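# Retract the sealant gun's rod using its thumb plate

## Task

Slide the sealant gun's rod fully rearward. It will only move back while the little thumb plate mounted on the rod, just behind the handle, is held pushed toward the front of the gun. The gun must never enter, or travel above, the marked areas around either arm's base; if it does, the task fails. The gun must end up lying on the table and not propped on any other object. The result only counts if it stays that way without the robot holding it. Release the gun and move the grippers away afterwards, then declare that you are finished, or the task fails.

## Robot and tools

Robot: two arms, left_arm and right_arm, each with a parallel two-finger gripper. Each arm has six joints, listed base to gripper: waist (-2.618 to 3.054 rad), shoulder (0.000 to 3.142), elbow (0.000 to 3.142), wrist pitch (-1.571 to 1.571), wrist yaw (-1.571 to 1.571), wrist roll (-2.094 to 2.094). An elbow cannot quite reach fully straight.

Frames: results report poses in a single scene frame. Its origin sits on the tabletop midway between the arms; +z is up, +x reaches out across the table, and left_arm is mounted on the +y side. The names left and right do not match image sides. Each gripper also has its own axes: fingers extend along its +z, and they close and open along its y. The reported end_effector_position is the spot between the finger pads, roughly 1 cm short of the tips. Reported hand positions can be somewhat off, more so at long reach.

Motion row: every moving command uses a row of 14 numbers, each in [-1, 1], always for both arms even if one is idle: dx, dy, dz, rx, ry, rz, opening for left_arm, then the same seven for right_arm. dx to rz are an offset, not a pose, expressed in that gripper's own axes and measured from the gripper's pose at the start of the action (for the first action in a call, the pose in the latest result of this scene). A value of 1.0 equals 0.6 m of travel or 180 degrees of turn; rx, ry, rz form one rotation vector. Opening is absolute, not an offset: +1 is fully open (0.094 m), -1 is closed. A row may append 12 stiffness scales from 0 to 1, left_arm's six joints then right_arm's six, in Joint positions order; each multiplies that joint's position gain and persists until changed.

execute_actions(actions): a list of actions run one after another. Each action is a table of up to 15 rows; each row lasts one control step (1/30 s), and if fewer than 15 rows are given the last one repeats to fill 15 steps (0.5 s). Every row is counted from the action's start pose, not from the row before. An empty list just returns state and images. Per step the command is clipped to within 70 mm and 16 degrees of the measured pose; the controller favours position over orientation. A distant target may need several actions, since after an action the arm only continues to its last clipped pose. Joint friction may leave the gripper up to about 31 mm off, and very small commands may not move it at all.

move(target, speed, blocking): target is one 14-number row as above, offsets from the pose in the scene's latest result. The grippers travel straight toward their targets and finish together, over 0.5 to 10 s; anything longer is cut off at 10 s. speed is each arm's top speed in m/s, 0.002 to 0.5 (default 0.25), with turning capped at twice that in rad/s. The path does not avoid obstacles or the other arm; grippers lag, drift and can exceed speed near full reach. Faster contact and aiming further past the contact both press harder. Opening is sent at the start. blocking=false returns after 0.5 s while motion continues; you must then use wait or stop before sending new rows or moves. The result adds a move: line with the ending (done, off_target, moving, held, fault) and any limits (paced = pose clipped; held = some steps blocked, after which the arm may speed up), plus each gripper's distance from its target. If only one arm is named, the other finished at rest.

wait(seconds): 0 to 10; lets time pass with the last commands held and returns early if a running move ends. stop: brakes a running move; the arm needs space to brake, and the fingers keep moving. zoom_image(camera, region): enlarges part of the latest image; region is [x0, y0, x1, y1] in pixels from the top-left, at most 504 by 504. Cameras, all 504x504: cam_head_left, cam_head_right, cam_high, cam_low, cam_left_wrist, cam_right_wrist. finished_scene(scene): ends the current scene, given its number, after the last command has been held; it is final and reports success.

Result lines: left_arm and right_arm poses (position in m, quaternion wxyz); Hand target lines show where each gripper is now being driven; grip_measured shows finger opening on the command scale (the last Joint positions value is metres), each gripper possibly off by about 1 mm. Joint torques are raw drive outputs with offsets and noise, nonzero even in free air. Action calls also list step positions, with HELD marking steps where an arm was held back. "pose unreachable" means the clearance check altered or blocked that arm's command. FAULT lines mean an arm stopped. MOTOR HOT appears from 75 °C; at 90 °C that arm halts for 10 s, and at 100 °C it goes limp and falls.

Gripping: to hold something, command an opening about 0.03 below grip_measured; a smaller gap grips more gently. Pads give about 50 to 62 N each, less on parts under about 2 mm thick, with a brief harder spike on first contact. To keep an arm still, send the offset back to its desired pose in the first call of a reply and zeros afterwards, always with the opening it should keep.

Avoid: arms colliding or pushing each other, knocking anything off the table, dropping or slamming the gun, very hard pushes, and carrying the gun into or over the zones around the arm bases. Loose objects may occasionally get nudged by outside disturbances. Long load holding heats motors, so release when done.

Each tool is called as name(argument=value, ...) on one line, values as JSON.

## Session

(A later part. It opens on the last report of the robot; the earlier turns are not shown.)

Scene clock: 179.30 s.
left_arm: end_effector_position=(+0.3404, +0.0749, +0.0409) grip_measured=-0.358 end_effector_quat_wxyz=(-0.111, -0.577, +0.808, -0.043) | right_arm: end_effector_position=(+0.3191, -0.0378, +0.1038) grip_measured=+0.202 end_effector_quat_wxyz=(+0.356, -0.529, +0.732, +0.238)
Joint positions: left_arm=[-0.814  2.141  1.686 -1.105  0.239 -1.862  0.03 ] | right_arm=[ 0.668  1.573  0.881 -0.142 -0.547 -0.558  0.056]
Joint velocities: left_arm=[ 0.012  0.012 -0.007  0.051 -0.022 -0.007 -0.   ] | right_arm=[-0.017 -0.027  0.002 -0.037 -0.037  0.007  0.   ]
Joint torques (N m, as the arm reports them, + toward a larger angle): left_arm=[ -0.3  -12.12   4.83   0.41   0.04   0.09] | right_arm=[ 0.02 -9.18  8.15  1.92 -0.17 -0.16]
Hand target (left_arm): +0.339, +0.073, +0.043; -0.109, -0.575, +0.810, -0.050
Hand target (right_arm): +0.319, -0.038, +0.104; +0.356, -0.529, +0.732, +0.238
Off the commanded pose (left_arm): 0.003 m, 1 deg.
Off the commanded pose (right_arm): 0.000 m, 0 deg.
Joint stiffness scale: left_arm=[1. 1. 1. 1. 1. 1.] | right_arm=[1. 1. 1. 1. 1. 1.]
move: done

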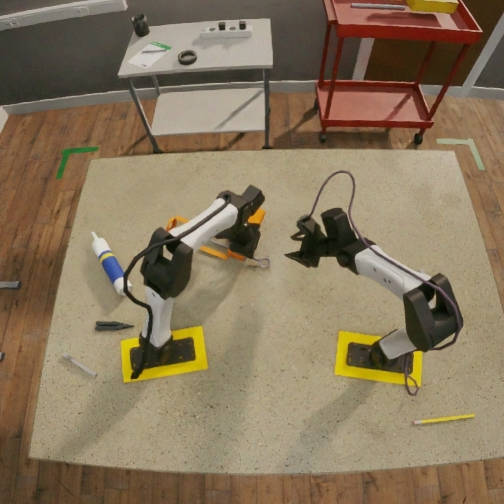

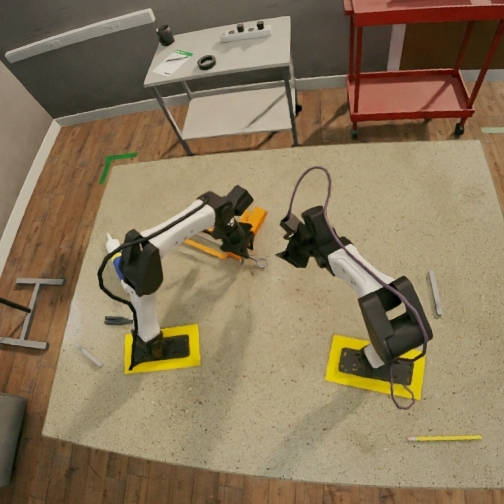

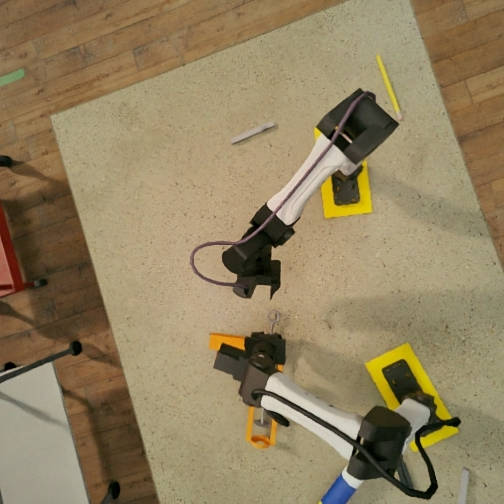

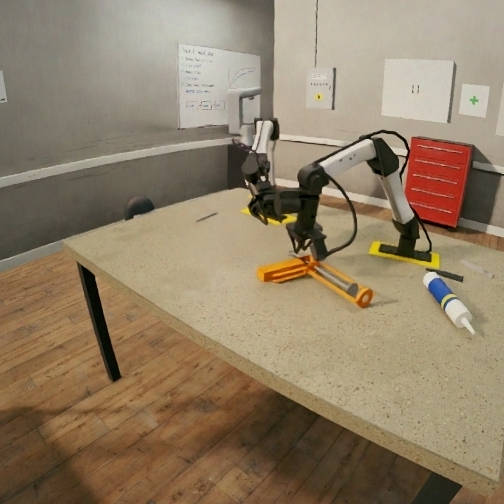

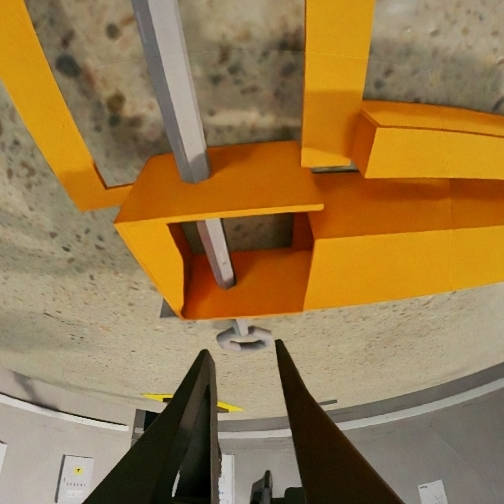

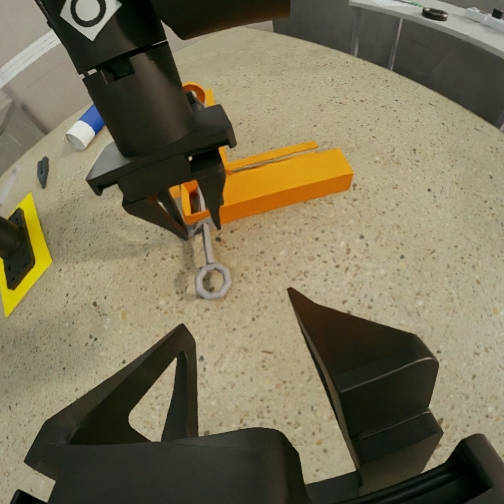

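move(target=[-0.008,-0.002,0.032,0.0187,-0.0735,0,-0.36, 0,0,0,0,0,0,0.2], speed=0.08)

Scene clock: 198.30 s.
left_arm: end_effector_position=(+0.3430, +0.0758, +0.0281) grip_measured=-0.358 end_effector_quat_wxyz=(-0.005, -0.582, +0.813, -0.007) | right_arm: end_effector_position=(+0.3191, -0.0378, +0.1038) grip_measured=+0.202 end_effector_quat_wxyz=(+0.356, -0.529, +0.732, +0.238)
Joint positions: left_arm=[-0.902  2.161  1.686 -1.085  0.012 -1.952  0.03 ] | right_arm=[ 0.668  1.573  0.881 -0.142 -0.547 -0.558  0.056]
Joint velocities: left_arm=[-0.007 -0.002 -0.017 -0.022 -0.066  0.051 -0.002] | right_arm=[-0.007  0.002 -0.007  0.081  0.007 -0.022  0.001]
Joint torques (N m, as the arm reports them, + toward a larger angle): left_arm=[ -0.65 -10.28   5.01   0.41  -0.17   0.1 ] | right_arm=[ 0.02 -9.2   8.17  1.92 -0.17 -0.16]
Hand target (left_arm): +0.340, +0.075, +0.021; +0.000, -0.581, +0.814, -0.002
Hand target (right_arm): +0.319, -0.038, +0.104; +0.356, -0.529, +0.732, +0.238
Off the commanded pose (left_arm): 0.008 m, 1 deg.
Off the commanded pose (right_arm): 0.000 m, 0 deg.
Joint stiffness scale: left_arm=[1. 1. 1. 1. 1. 1.] | right_arm=[1. 1. 1. 1. 1. 1.]
move: done

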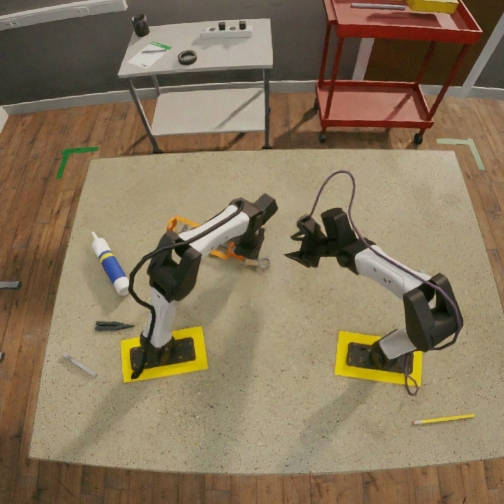

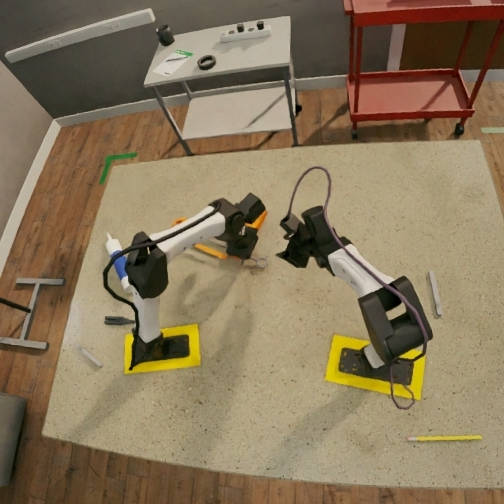

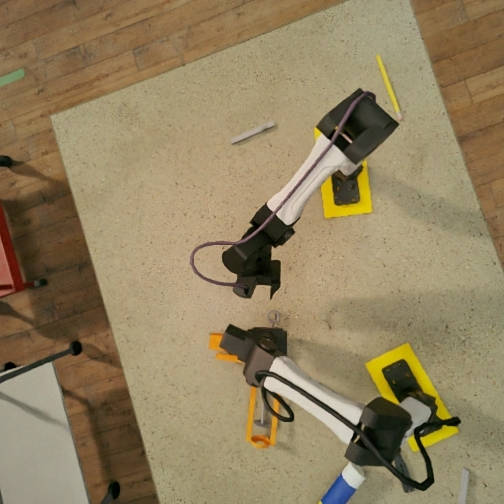

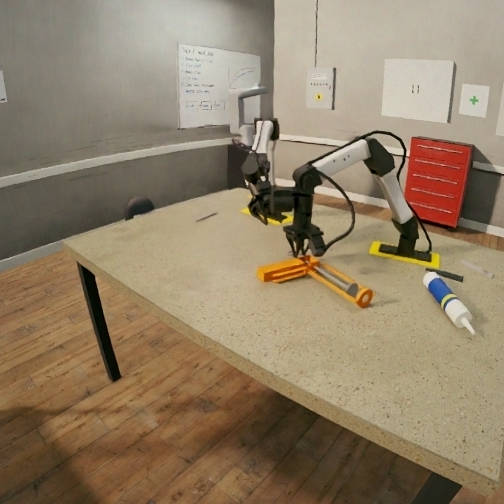

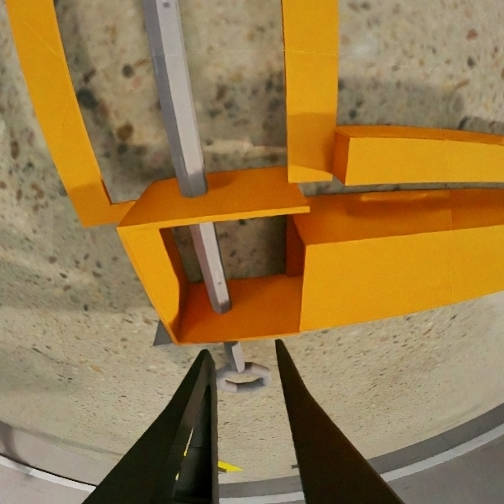

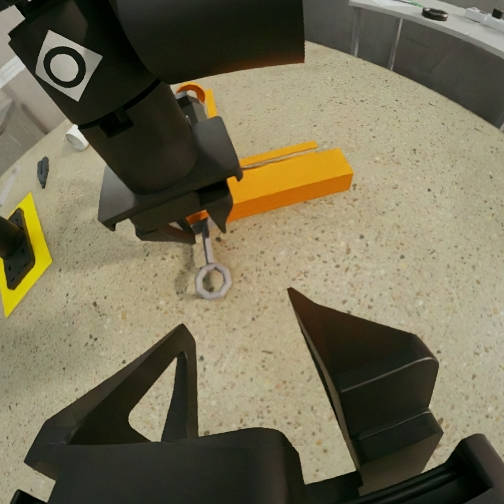

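move(target=[0,0.012,0.028,0,0,0,-0.36, 0,0,0,0,0,0,0.2], speed=0.05)

Scene clock: 203.40 s.
left_arm: end_effector_position=(+0.3384, +0.0787, +0.0135) grip_measured=-0.358 end_effector_quat_wxyz=(-0.007, -0.583, +0.812, -0.004) | right_arm: end_effector_position=(+0.3191, -0.0378, +0.1038) grip_measured=+0.202 end_effector_quat_wxyz=(+0.356, -0.529, +0.732, +0.238)
Joint positions: left_arm=[-0.903  2.161  1.626 -1.031  0.015 -1.956  0.03 ] | right_arm=[ 0.668  1.573  0.881 -0.142 -0.547 -0.558  0.056]
Joint velocities: left_arm=[-0.002  0.002  0.002 -0.022  0.022 -0.022 -0.   ] | right_arm=[ 0.002  0.007 -0.007 -0.022 -0.022  0.007 -0.001]
Joint torques (N m, as the arm reports them, + toward a larger angle): left_arm=[ -0.48 -11.38   4.38   0.44  -0.1    0.08] | right_arm=[ 0.01 -9.15  8.12  1.91 -0.17 -0.16]
Hand target (left_arm): +0.336, +0.078, +0.011; -0.005, -0.582, +0.813, -0.006
Hand target (right_arm): +0.319, -0.038, +0.104; +0.356, -0.529, +0.732, +0.238
Off the commanded pose (left_arm): 0.003 m, 0 deg.
Off the commanded pose (right_arm): 0.000 m, 0 deg.
Joint stiffness scale: left_arm=[1. 1. 1. 1. 1. 1.] | right_arm=[1. 1. 1. 1. 1. 1.]
move: done

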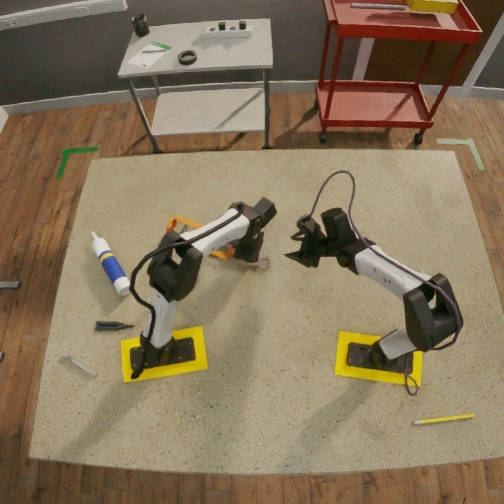

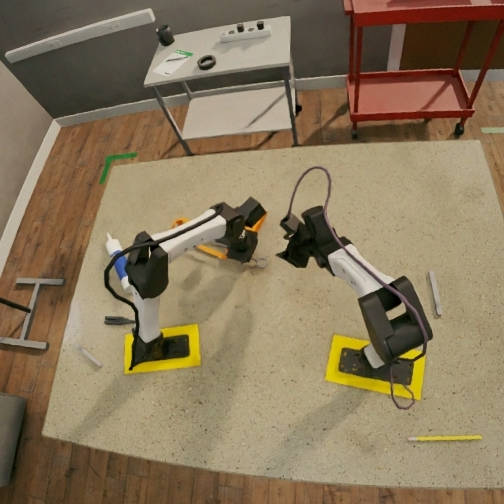

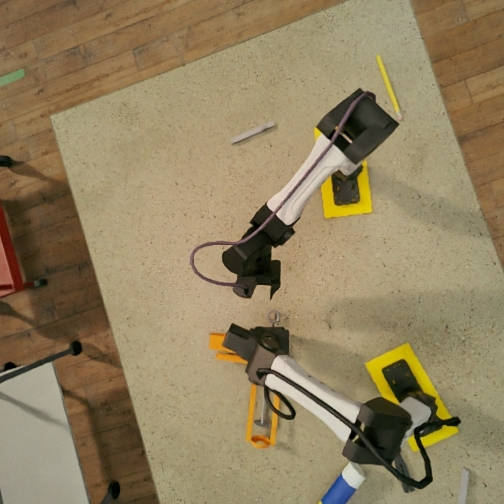

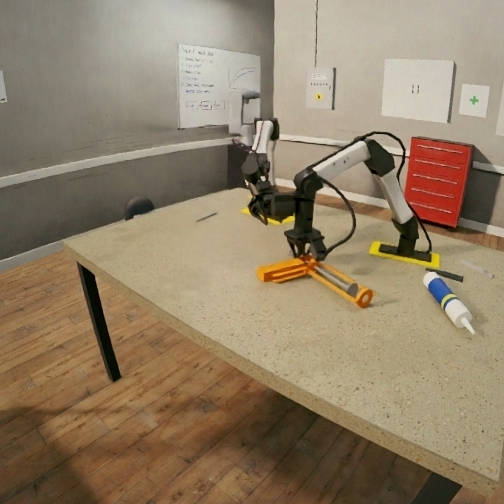

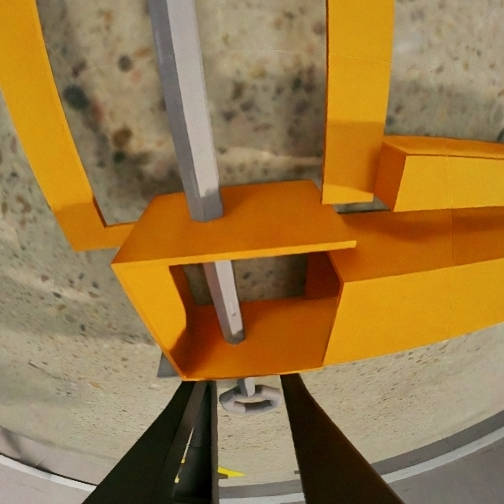

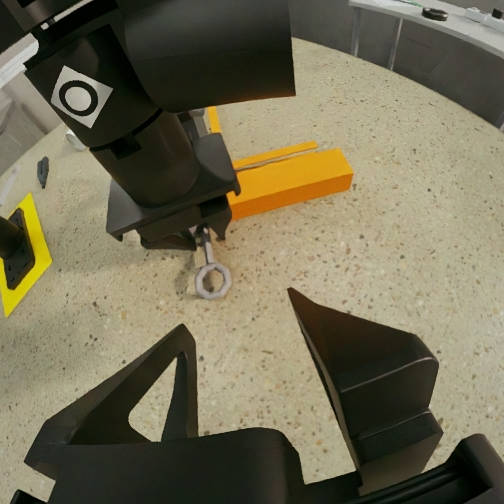

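move(target=[-0.02,0,0,0,0,0,-0.36, 0.01,0.025,0.085,0,0,0,0.2], speed=0.08)

Scene clock: 211.40 s.
left_arm: end_effector_position=(+0.3385, +0.0787, +0.0136) grip_measured=-0.358 end_effector_quat_wxyz=(-0.015, -0.579, +0.815, -0.006) | right_arm: end_effector_position=(+0.3239, +0.0018, +0.0841) grip_measured=+0.202 end_effector_quat_wxyz=(+0.373, -0.533, +0.721, +0.238)
Joint positions: left_arm=[-0.896  2.161  1.626 -1.031  0.032 -1.938  0.03 ] | right_arm=[ 0.769  1.691  0.881  0.053 -0.482 -0.482  0.056]
Joint velocities: left_arm=[ 0.007 -0.007  0.002 -0.037  0.022 -0.007 -0.   ] | right_arm=[-0.012  0.022 -0.007  0.051  0.007 -0.037 -0.002]
Joint torques (N m, as the arm reports them, + toward a larger angle): left_arm=[  1.29 -12.09   4.09   0.36  -0.23   0.21] | right_arm=[ 0.62 -7.93  6.08  2.13 -0.08 -0.06]
Hand target (left_arm): +0.342, +0.090, +0.013; -0.007, -0.584, +0.812, -0.004
Hand target (right_arm): +0.318, -0.001, +0.067; +0.356, -0.531, +0.732, +0.236
Off the commanded pose (left_arm): 0.012 m, 1 deg.
Off the commanded pose (right_arm): 0.019 m, 2 deg.
Joint stiffness scale: left_arm=[1. 1. 1. 1. 1. 1.] | right_arm=[1. 1. 1. 1. 1. 1.]
move: off_target (left_arm, right_arm)

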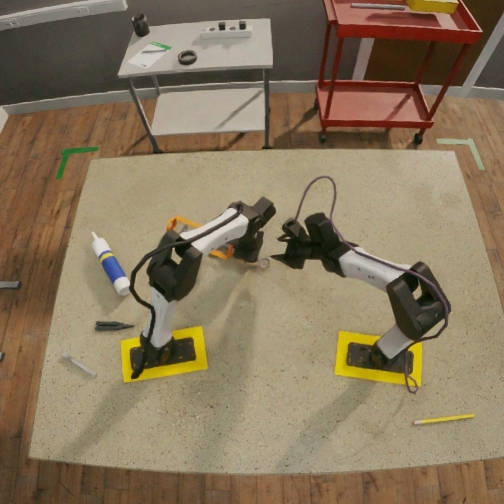

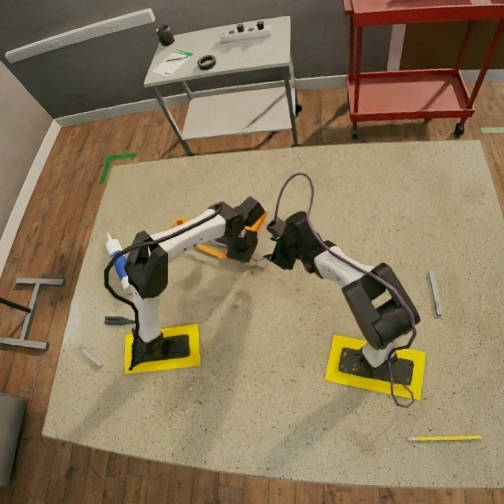

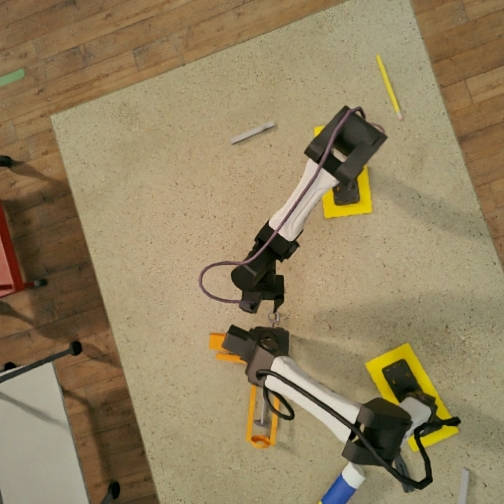

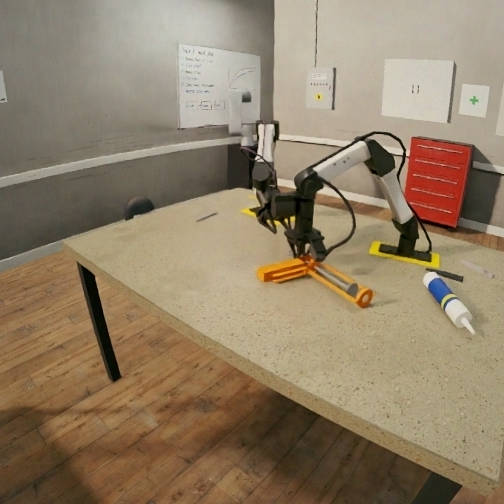

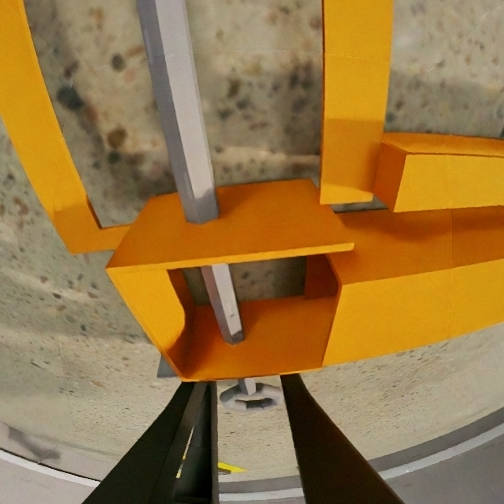

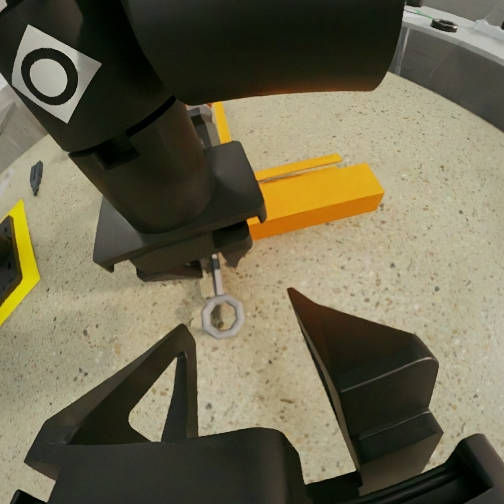

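move(target=[-0.005,0,0,0,0,0,-0.36, 0.0585,0.0277,0.0417,0,-0.072,0,0.2], speed=0.08)

Scene clock: 230.97 s.
left_arm: end_effector_position=(+0.3383, +0.0785, +0.0136) grip_measured=-0.358 end_effector_quat_wxyz=(-0.016, -0.579, +0.815, -0.006) | right_arm: end_effector_position=(+0.3182, +0.0125, +0.0586) grip_measured=+0.202 end_effector_quat_wxyz=(-0.471, +0.508, -0.659, -0.292)
Joint positions: left_arm=[-0.896  2.161  1.626 -1.031  0.033 -1.937  0.03 ] | right_arm=[ 0.763  1.853  0.643  0.731 -0.582 -0.38   0.056]
Joint velocities: left_arm=[-0.002 -0.002 -0.012 -0.007  0.037 -0.095  0.001] | right_arm=[-0.012 -0.002 -0.017  0.081 -0.007 -0.066 -0.   ]
Joint torques (N m, as the arm reports them, + toward a larger angle): left_arm=[  0.46 -11.17   5.54   0.3   -0.09   0.18] | right_arm=[-0.73 -8.03  3.78  2.35 -0.17 -0.1 ]
Hand target (left_arm): +0.339, +0.081, +0.013; -0.015, -0.579, +0.815, -0.006
Hand target (right_arm): +0.311, +0.005, +0.041; +0.451, -0.504, +0.674, +0.297
Off the commanded pose (left_arm): 0.003 m, 0 deg.
Off the commanded pose (right_arm): 0.022 m, 3 deg.
Joint stiffness scale: left_arm=[1. 1. 1. 1. 1. 1.] | right_arm=[1. 1. 1. 1. 1. 1.]
move: off_target (right_arm)

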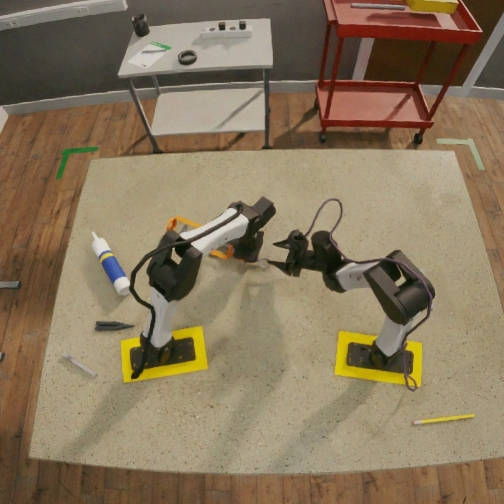

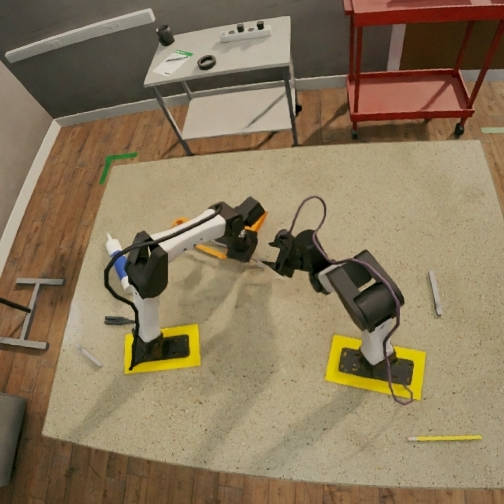

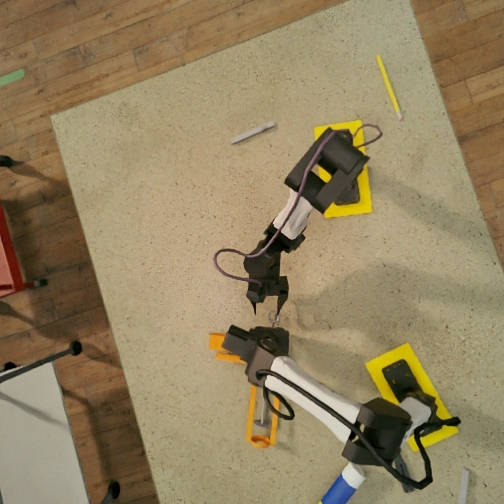

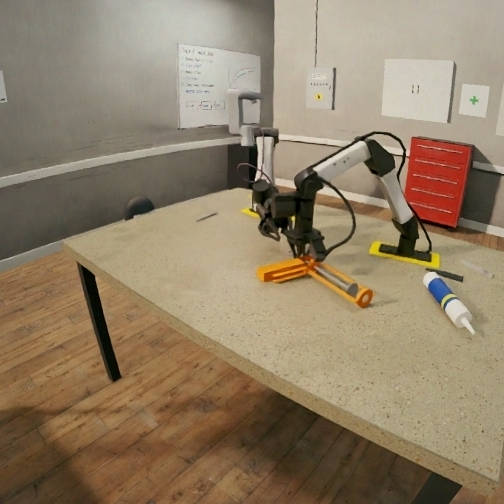

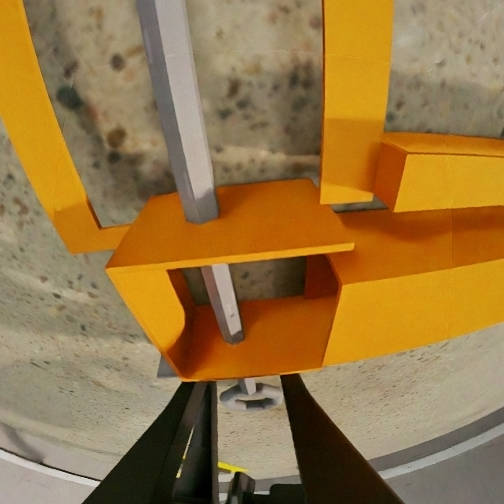

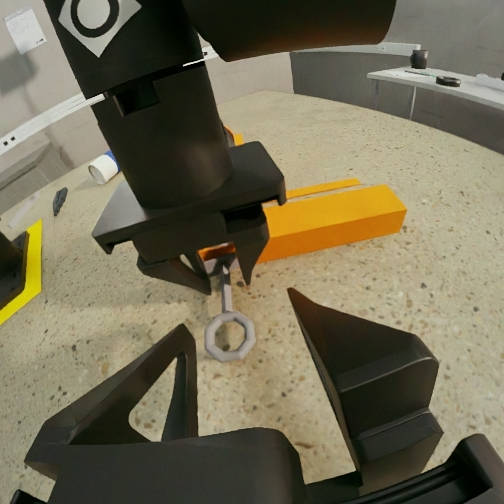

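move(target=[0,0,0,0,0,0,-0.36, 0.053,0.026,0.040,0,0,0.033,0.2], speed=0.06)

Scene clock: 247.00 s.
left_arm: end_effector_position=(+0.3383, +0.0785, +0.0136) grip_measured=-0.358 end_effector_quat_wxyz=(-0.016, -0.579, +0.815, -0.006) | right_arm: end_effector_position=(+0.3174, +0.0274, +0.0332) grip_measured=+0.202 end_effector_quat_wxyz=(+0.470, -0.476, +0.674, +0.315)
Joint positions: left_arm=[-0.896  2.161  1.626 -1.031  0.033 -1.937  0.03 ] | right_arm=[ 0.804  2.002  0.643  0.923 -0.548 -0.262  0.056]
Joint velocities: left_arm=[ 0.012 -0.037 -0.002  0.007  0.037  0.007  0.001] | right_arm=[-0.007  0.002  0.007 -0.037  0.007 -0.007  0.   ]
Joint torques (N m, as the arm reports them, + toward a larger angle): left_arm=[  0.02 -10.85   6.02   0.28  -0.08   0.12] | right_arm=[ 0.72 -8.77  4.06  2.39  0.   -0.09]
Hand target (left_arm): +0.338, +0.078, +0.014; -0.016, -0.579, +0.815, -0.006
Hand target (right_arm): +0.311, +0.025, +0.019; +0.455, -0.474, +0.685, +0.315
Off the commanded pose (left_arm): 0.000 m, 0 deg.
Off the commanded pose (right_arm): 0.016 m, 2 deg.
Joint stiffness scale: left_arm=[1. 1. 1. 1. 1. 1.] | right_arm=[1. 1. 1. 1. 1. 1.]
move: off_target (right_arm)

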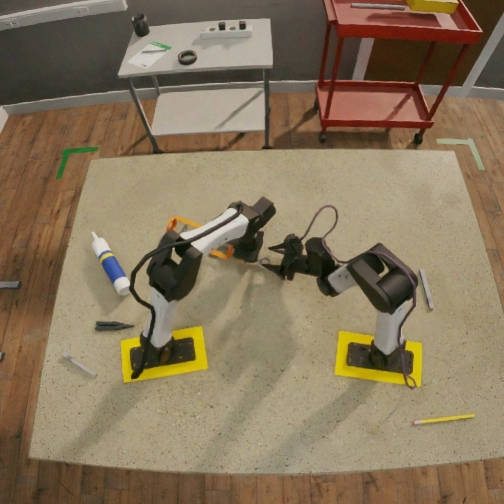

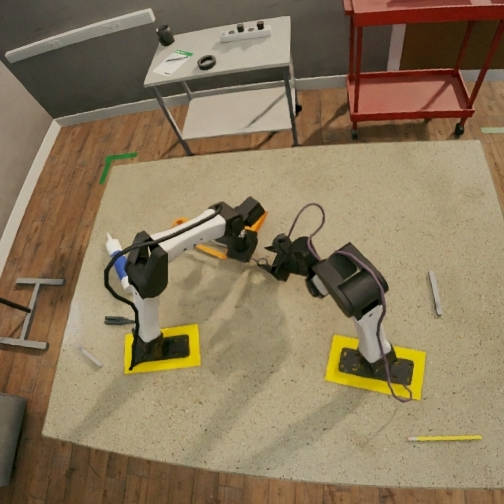

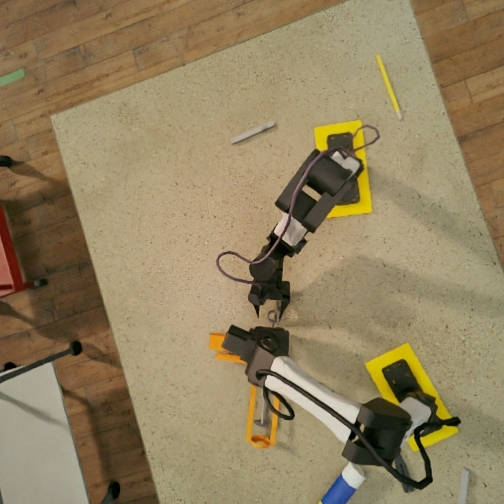

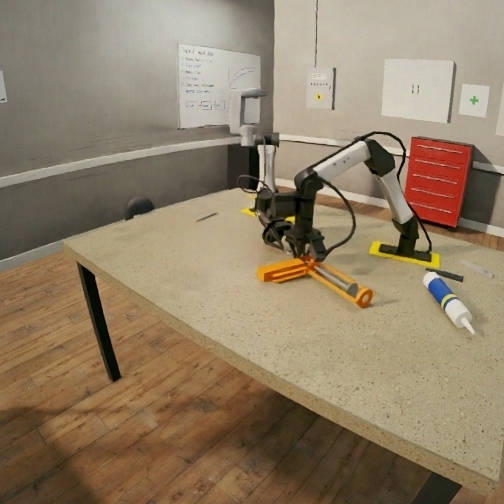

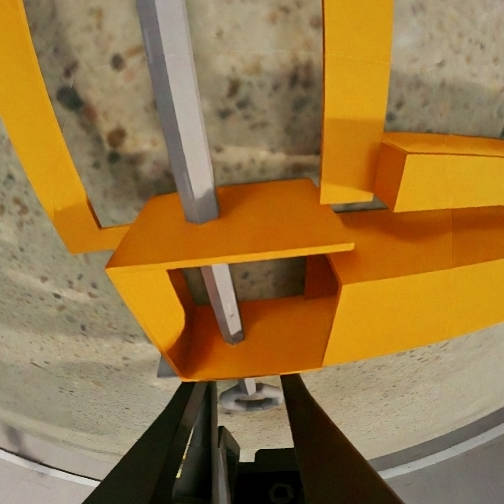

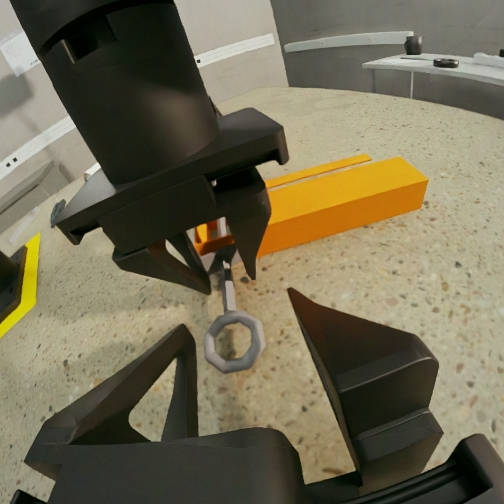

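zoom_image(camera="cam_high", region=[230, 270, 320, 350])

zoom_image(camera="cam_head_left", region=[220, 220, 320, 300])

Region (230, 270, 320, 350) of cam_high's 504x504 image, scaled by 5.600, with more detail than that image has.

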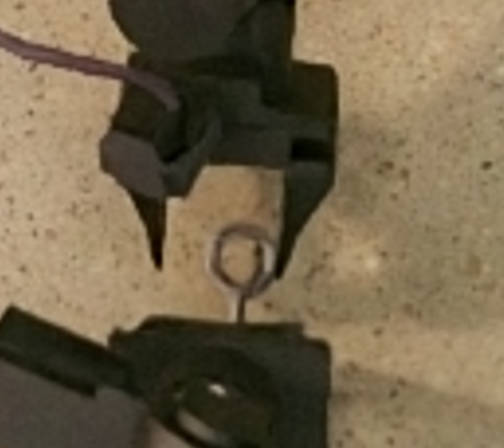

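Region (220, 220, 320, 300) of cam_head_left's 504x504 image, scaled by 5.040, with more detail than that image has; it fills the top 403 rows of this view, and the rest is white.

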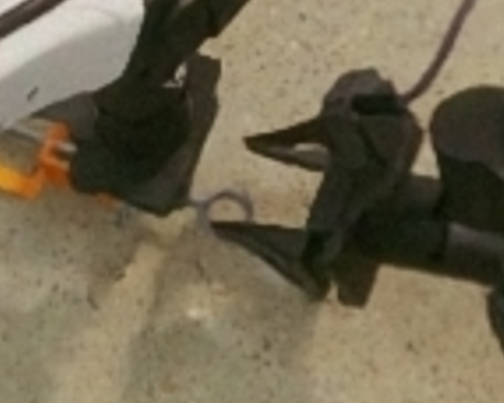

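move(target=[0,0,0,0,0,0,-0.36, 0.030,0.0295,0.0217,0,0,0,0.2], speed=0.05)

Scene clock: 260.13 s.
left_arm: end_effector_position=(+0.3383, +0.0785, +0.0136) grip_measured=-0.358 end_effector_quat_wxyz=(-0.016, -0.579, +0.815, -0.006) | right_arm: end_effector_position=(+0.3110, +0.0421, +0.0269) grip_measured=+0.202 end_effector_quat_wxyz=(+0.485, -0.479, +0.661, +0.315)
Joint positions: left_arm=[-0.896  2.161  1.626 -1.031  0.033 -1.937  0.03 ] | right_arm=[ 0.852  2.068  0.643  1.038 -0.507 -0.247  0.056]
Joint velocities: left_arm=[ 0.007  0.007 -0.012 -0.022  0.022  0.007  0.   ] | right_arm=[-0.012  0.007 -0.017  0.037  0.022 -0.022 -0.001]
Joint torques (N m, as the arm reports them, + toward a larger angle): left_arm=[  0.03 -10.87   6.02   0.28  -0.08   0.12] | right_arm=[ 0.63 -9.06  3.32  2.42  0.03 -0.07]
Hand target (left_arm): +0.338, +0.078, +0.014; -0.016, -0.579, +0.815, -0.006
Hand target (right_arm): +0.304, +0.038, +0.012; +0.469, -0.477, +0.674, +0.314
Off the commanded pose (left_arm): 0.000 m, 0 deg.
Off the commanded pose (right_arm): 0.018 m, 2 deg.
Joint stiffness scale: left_arm=[1. 1. 1. 1. 1. 1.] | right_arm=[1. 1. 1. 1. 1. 1.]
move: off_target (right_arm)

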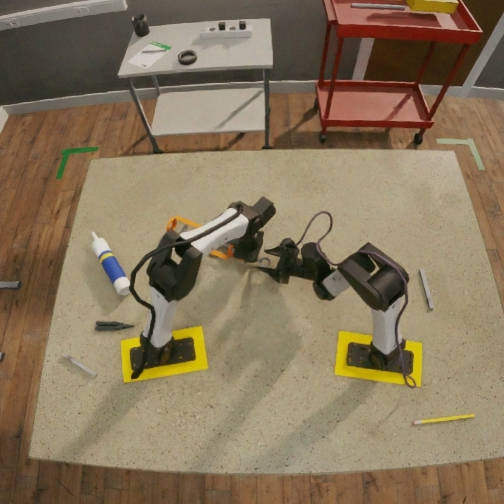

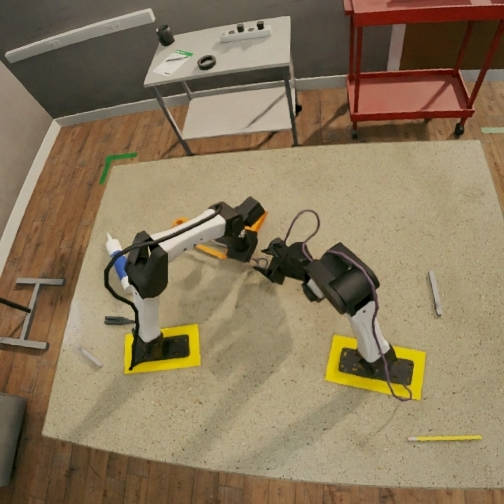

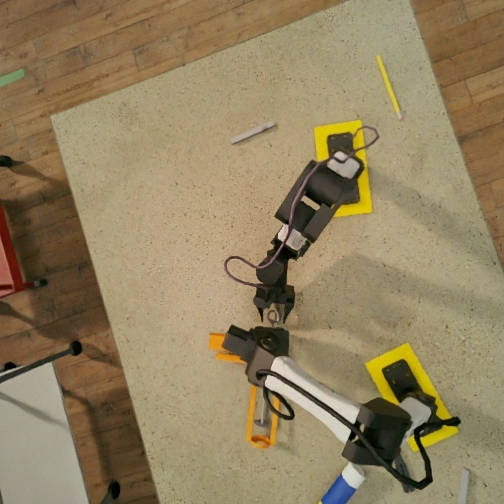

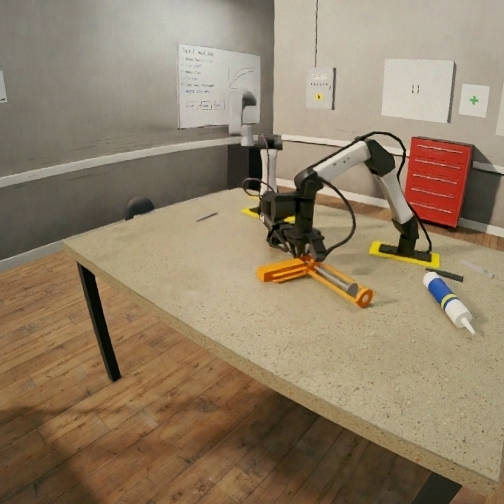

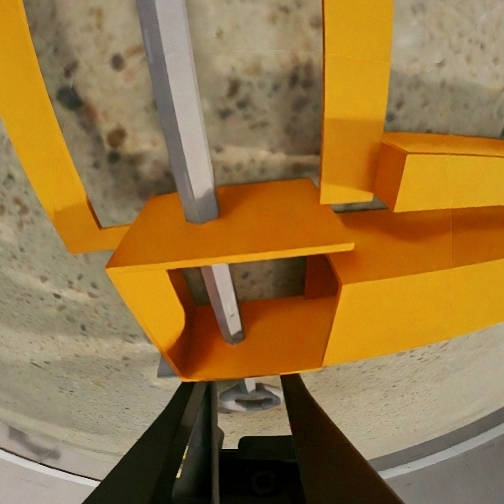

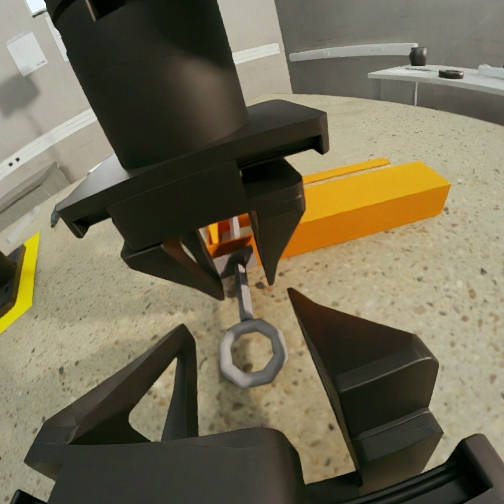

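move(target=[0,0,0,0,0,0,-0.36, 0,0,-0.005,0,0,0,-0.45], speed=0.05)

Scene clock: 265.43 s.
left_arm: end_effector_position=(+0.3383, +0.0785, +0.0136) grip_measured=-0.358 end_effector_quat_wxyz=(-0.016, -0.579, +0.815, -0.006) | right_arm: end_effector_position=(+0.3112, +0.0422, +0.0272) grip_measured=-0.448 end_effector_quat_wxyz=(+0.486, -0.478, +0.660, +0.315)
Joint positions: left_arm=[-0.896  2.161  1.626 -1.031  0.033 -1.937  0.03 ] | right_arm=[ 0.852  2.068  0.643  1.04  -0.506 -0.246  0.026]
Joint velocities: left_arm=[ 0.007 -0.002  0.007 -0.066 -0.007 -0.022 -0.   ] | right_arm=[ 0.017  0.002 -0.007 -0.007  0.022  0.007 -0.   ]
Joint torques (N m, as the arm reports them, + toward a larger angle): left_arm=[  0.03 -10.87   6.01   0.28  -0.08   0.12] | right_arm=[ -0.39 -12.49   4.13   2.34  -0.1   -0.19]
Hand target (left_arm): +0.338, +0.078, +0.014; -0.016, -0.579, +0.815, -0.006
Hand target (right_arm): +0.310, +0.040, +0.028; +0.485, -0.478, +0.661, +0.315
Off the commanded pose (left_arm): 0.000 m, 0 deg.
Off the commanded pose (right_arm): 0.003 m, 0 deg.
Joint stiffness scale: left_arm=[1. 1. 1. 1. 1. 1.] | right_arm=[1. 1. 1. 1. 1. 1.]
move: done

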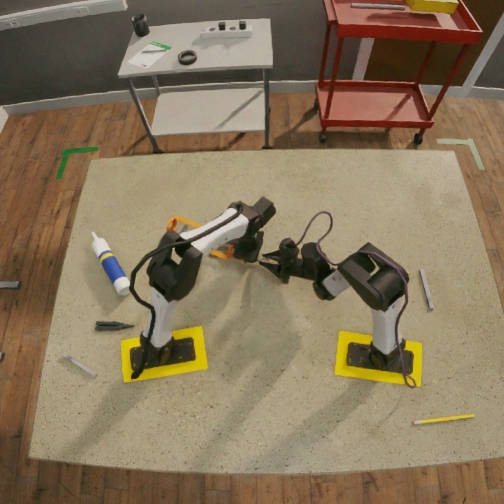

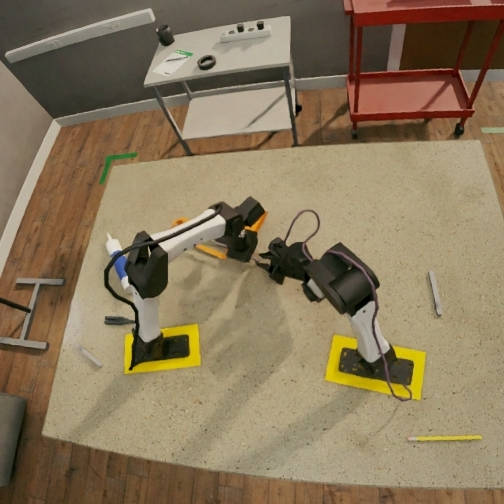

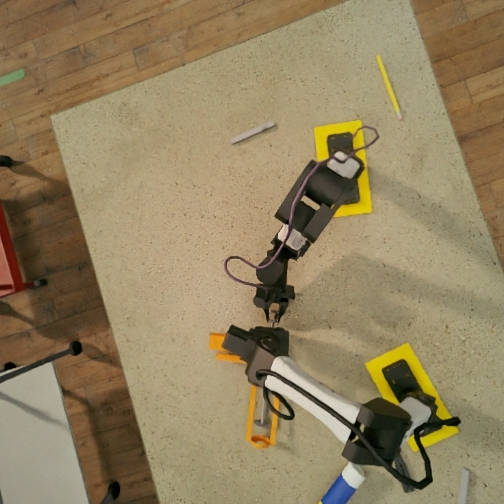

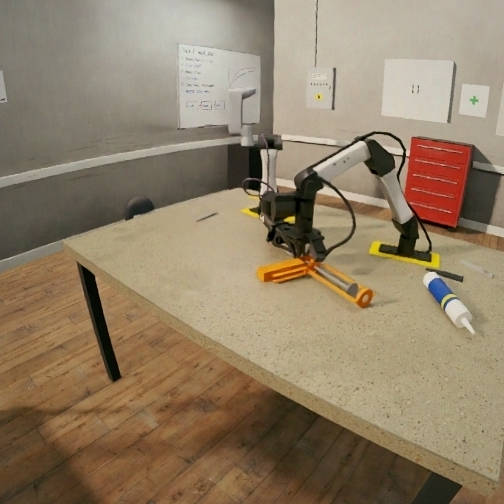

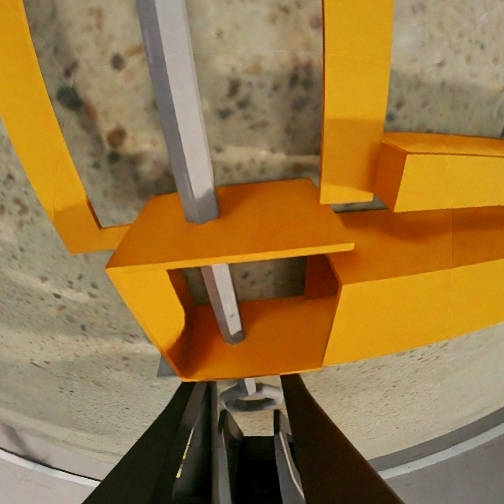

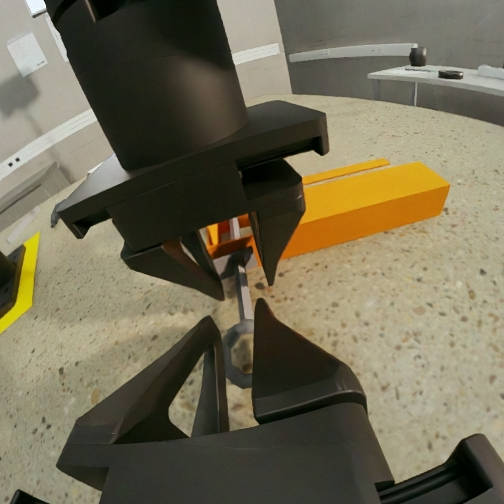

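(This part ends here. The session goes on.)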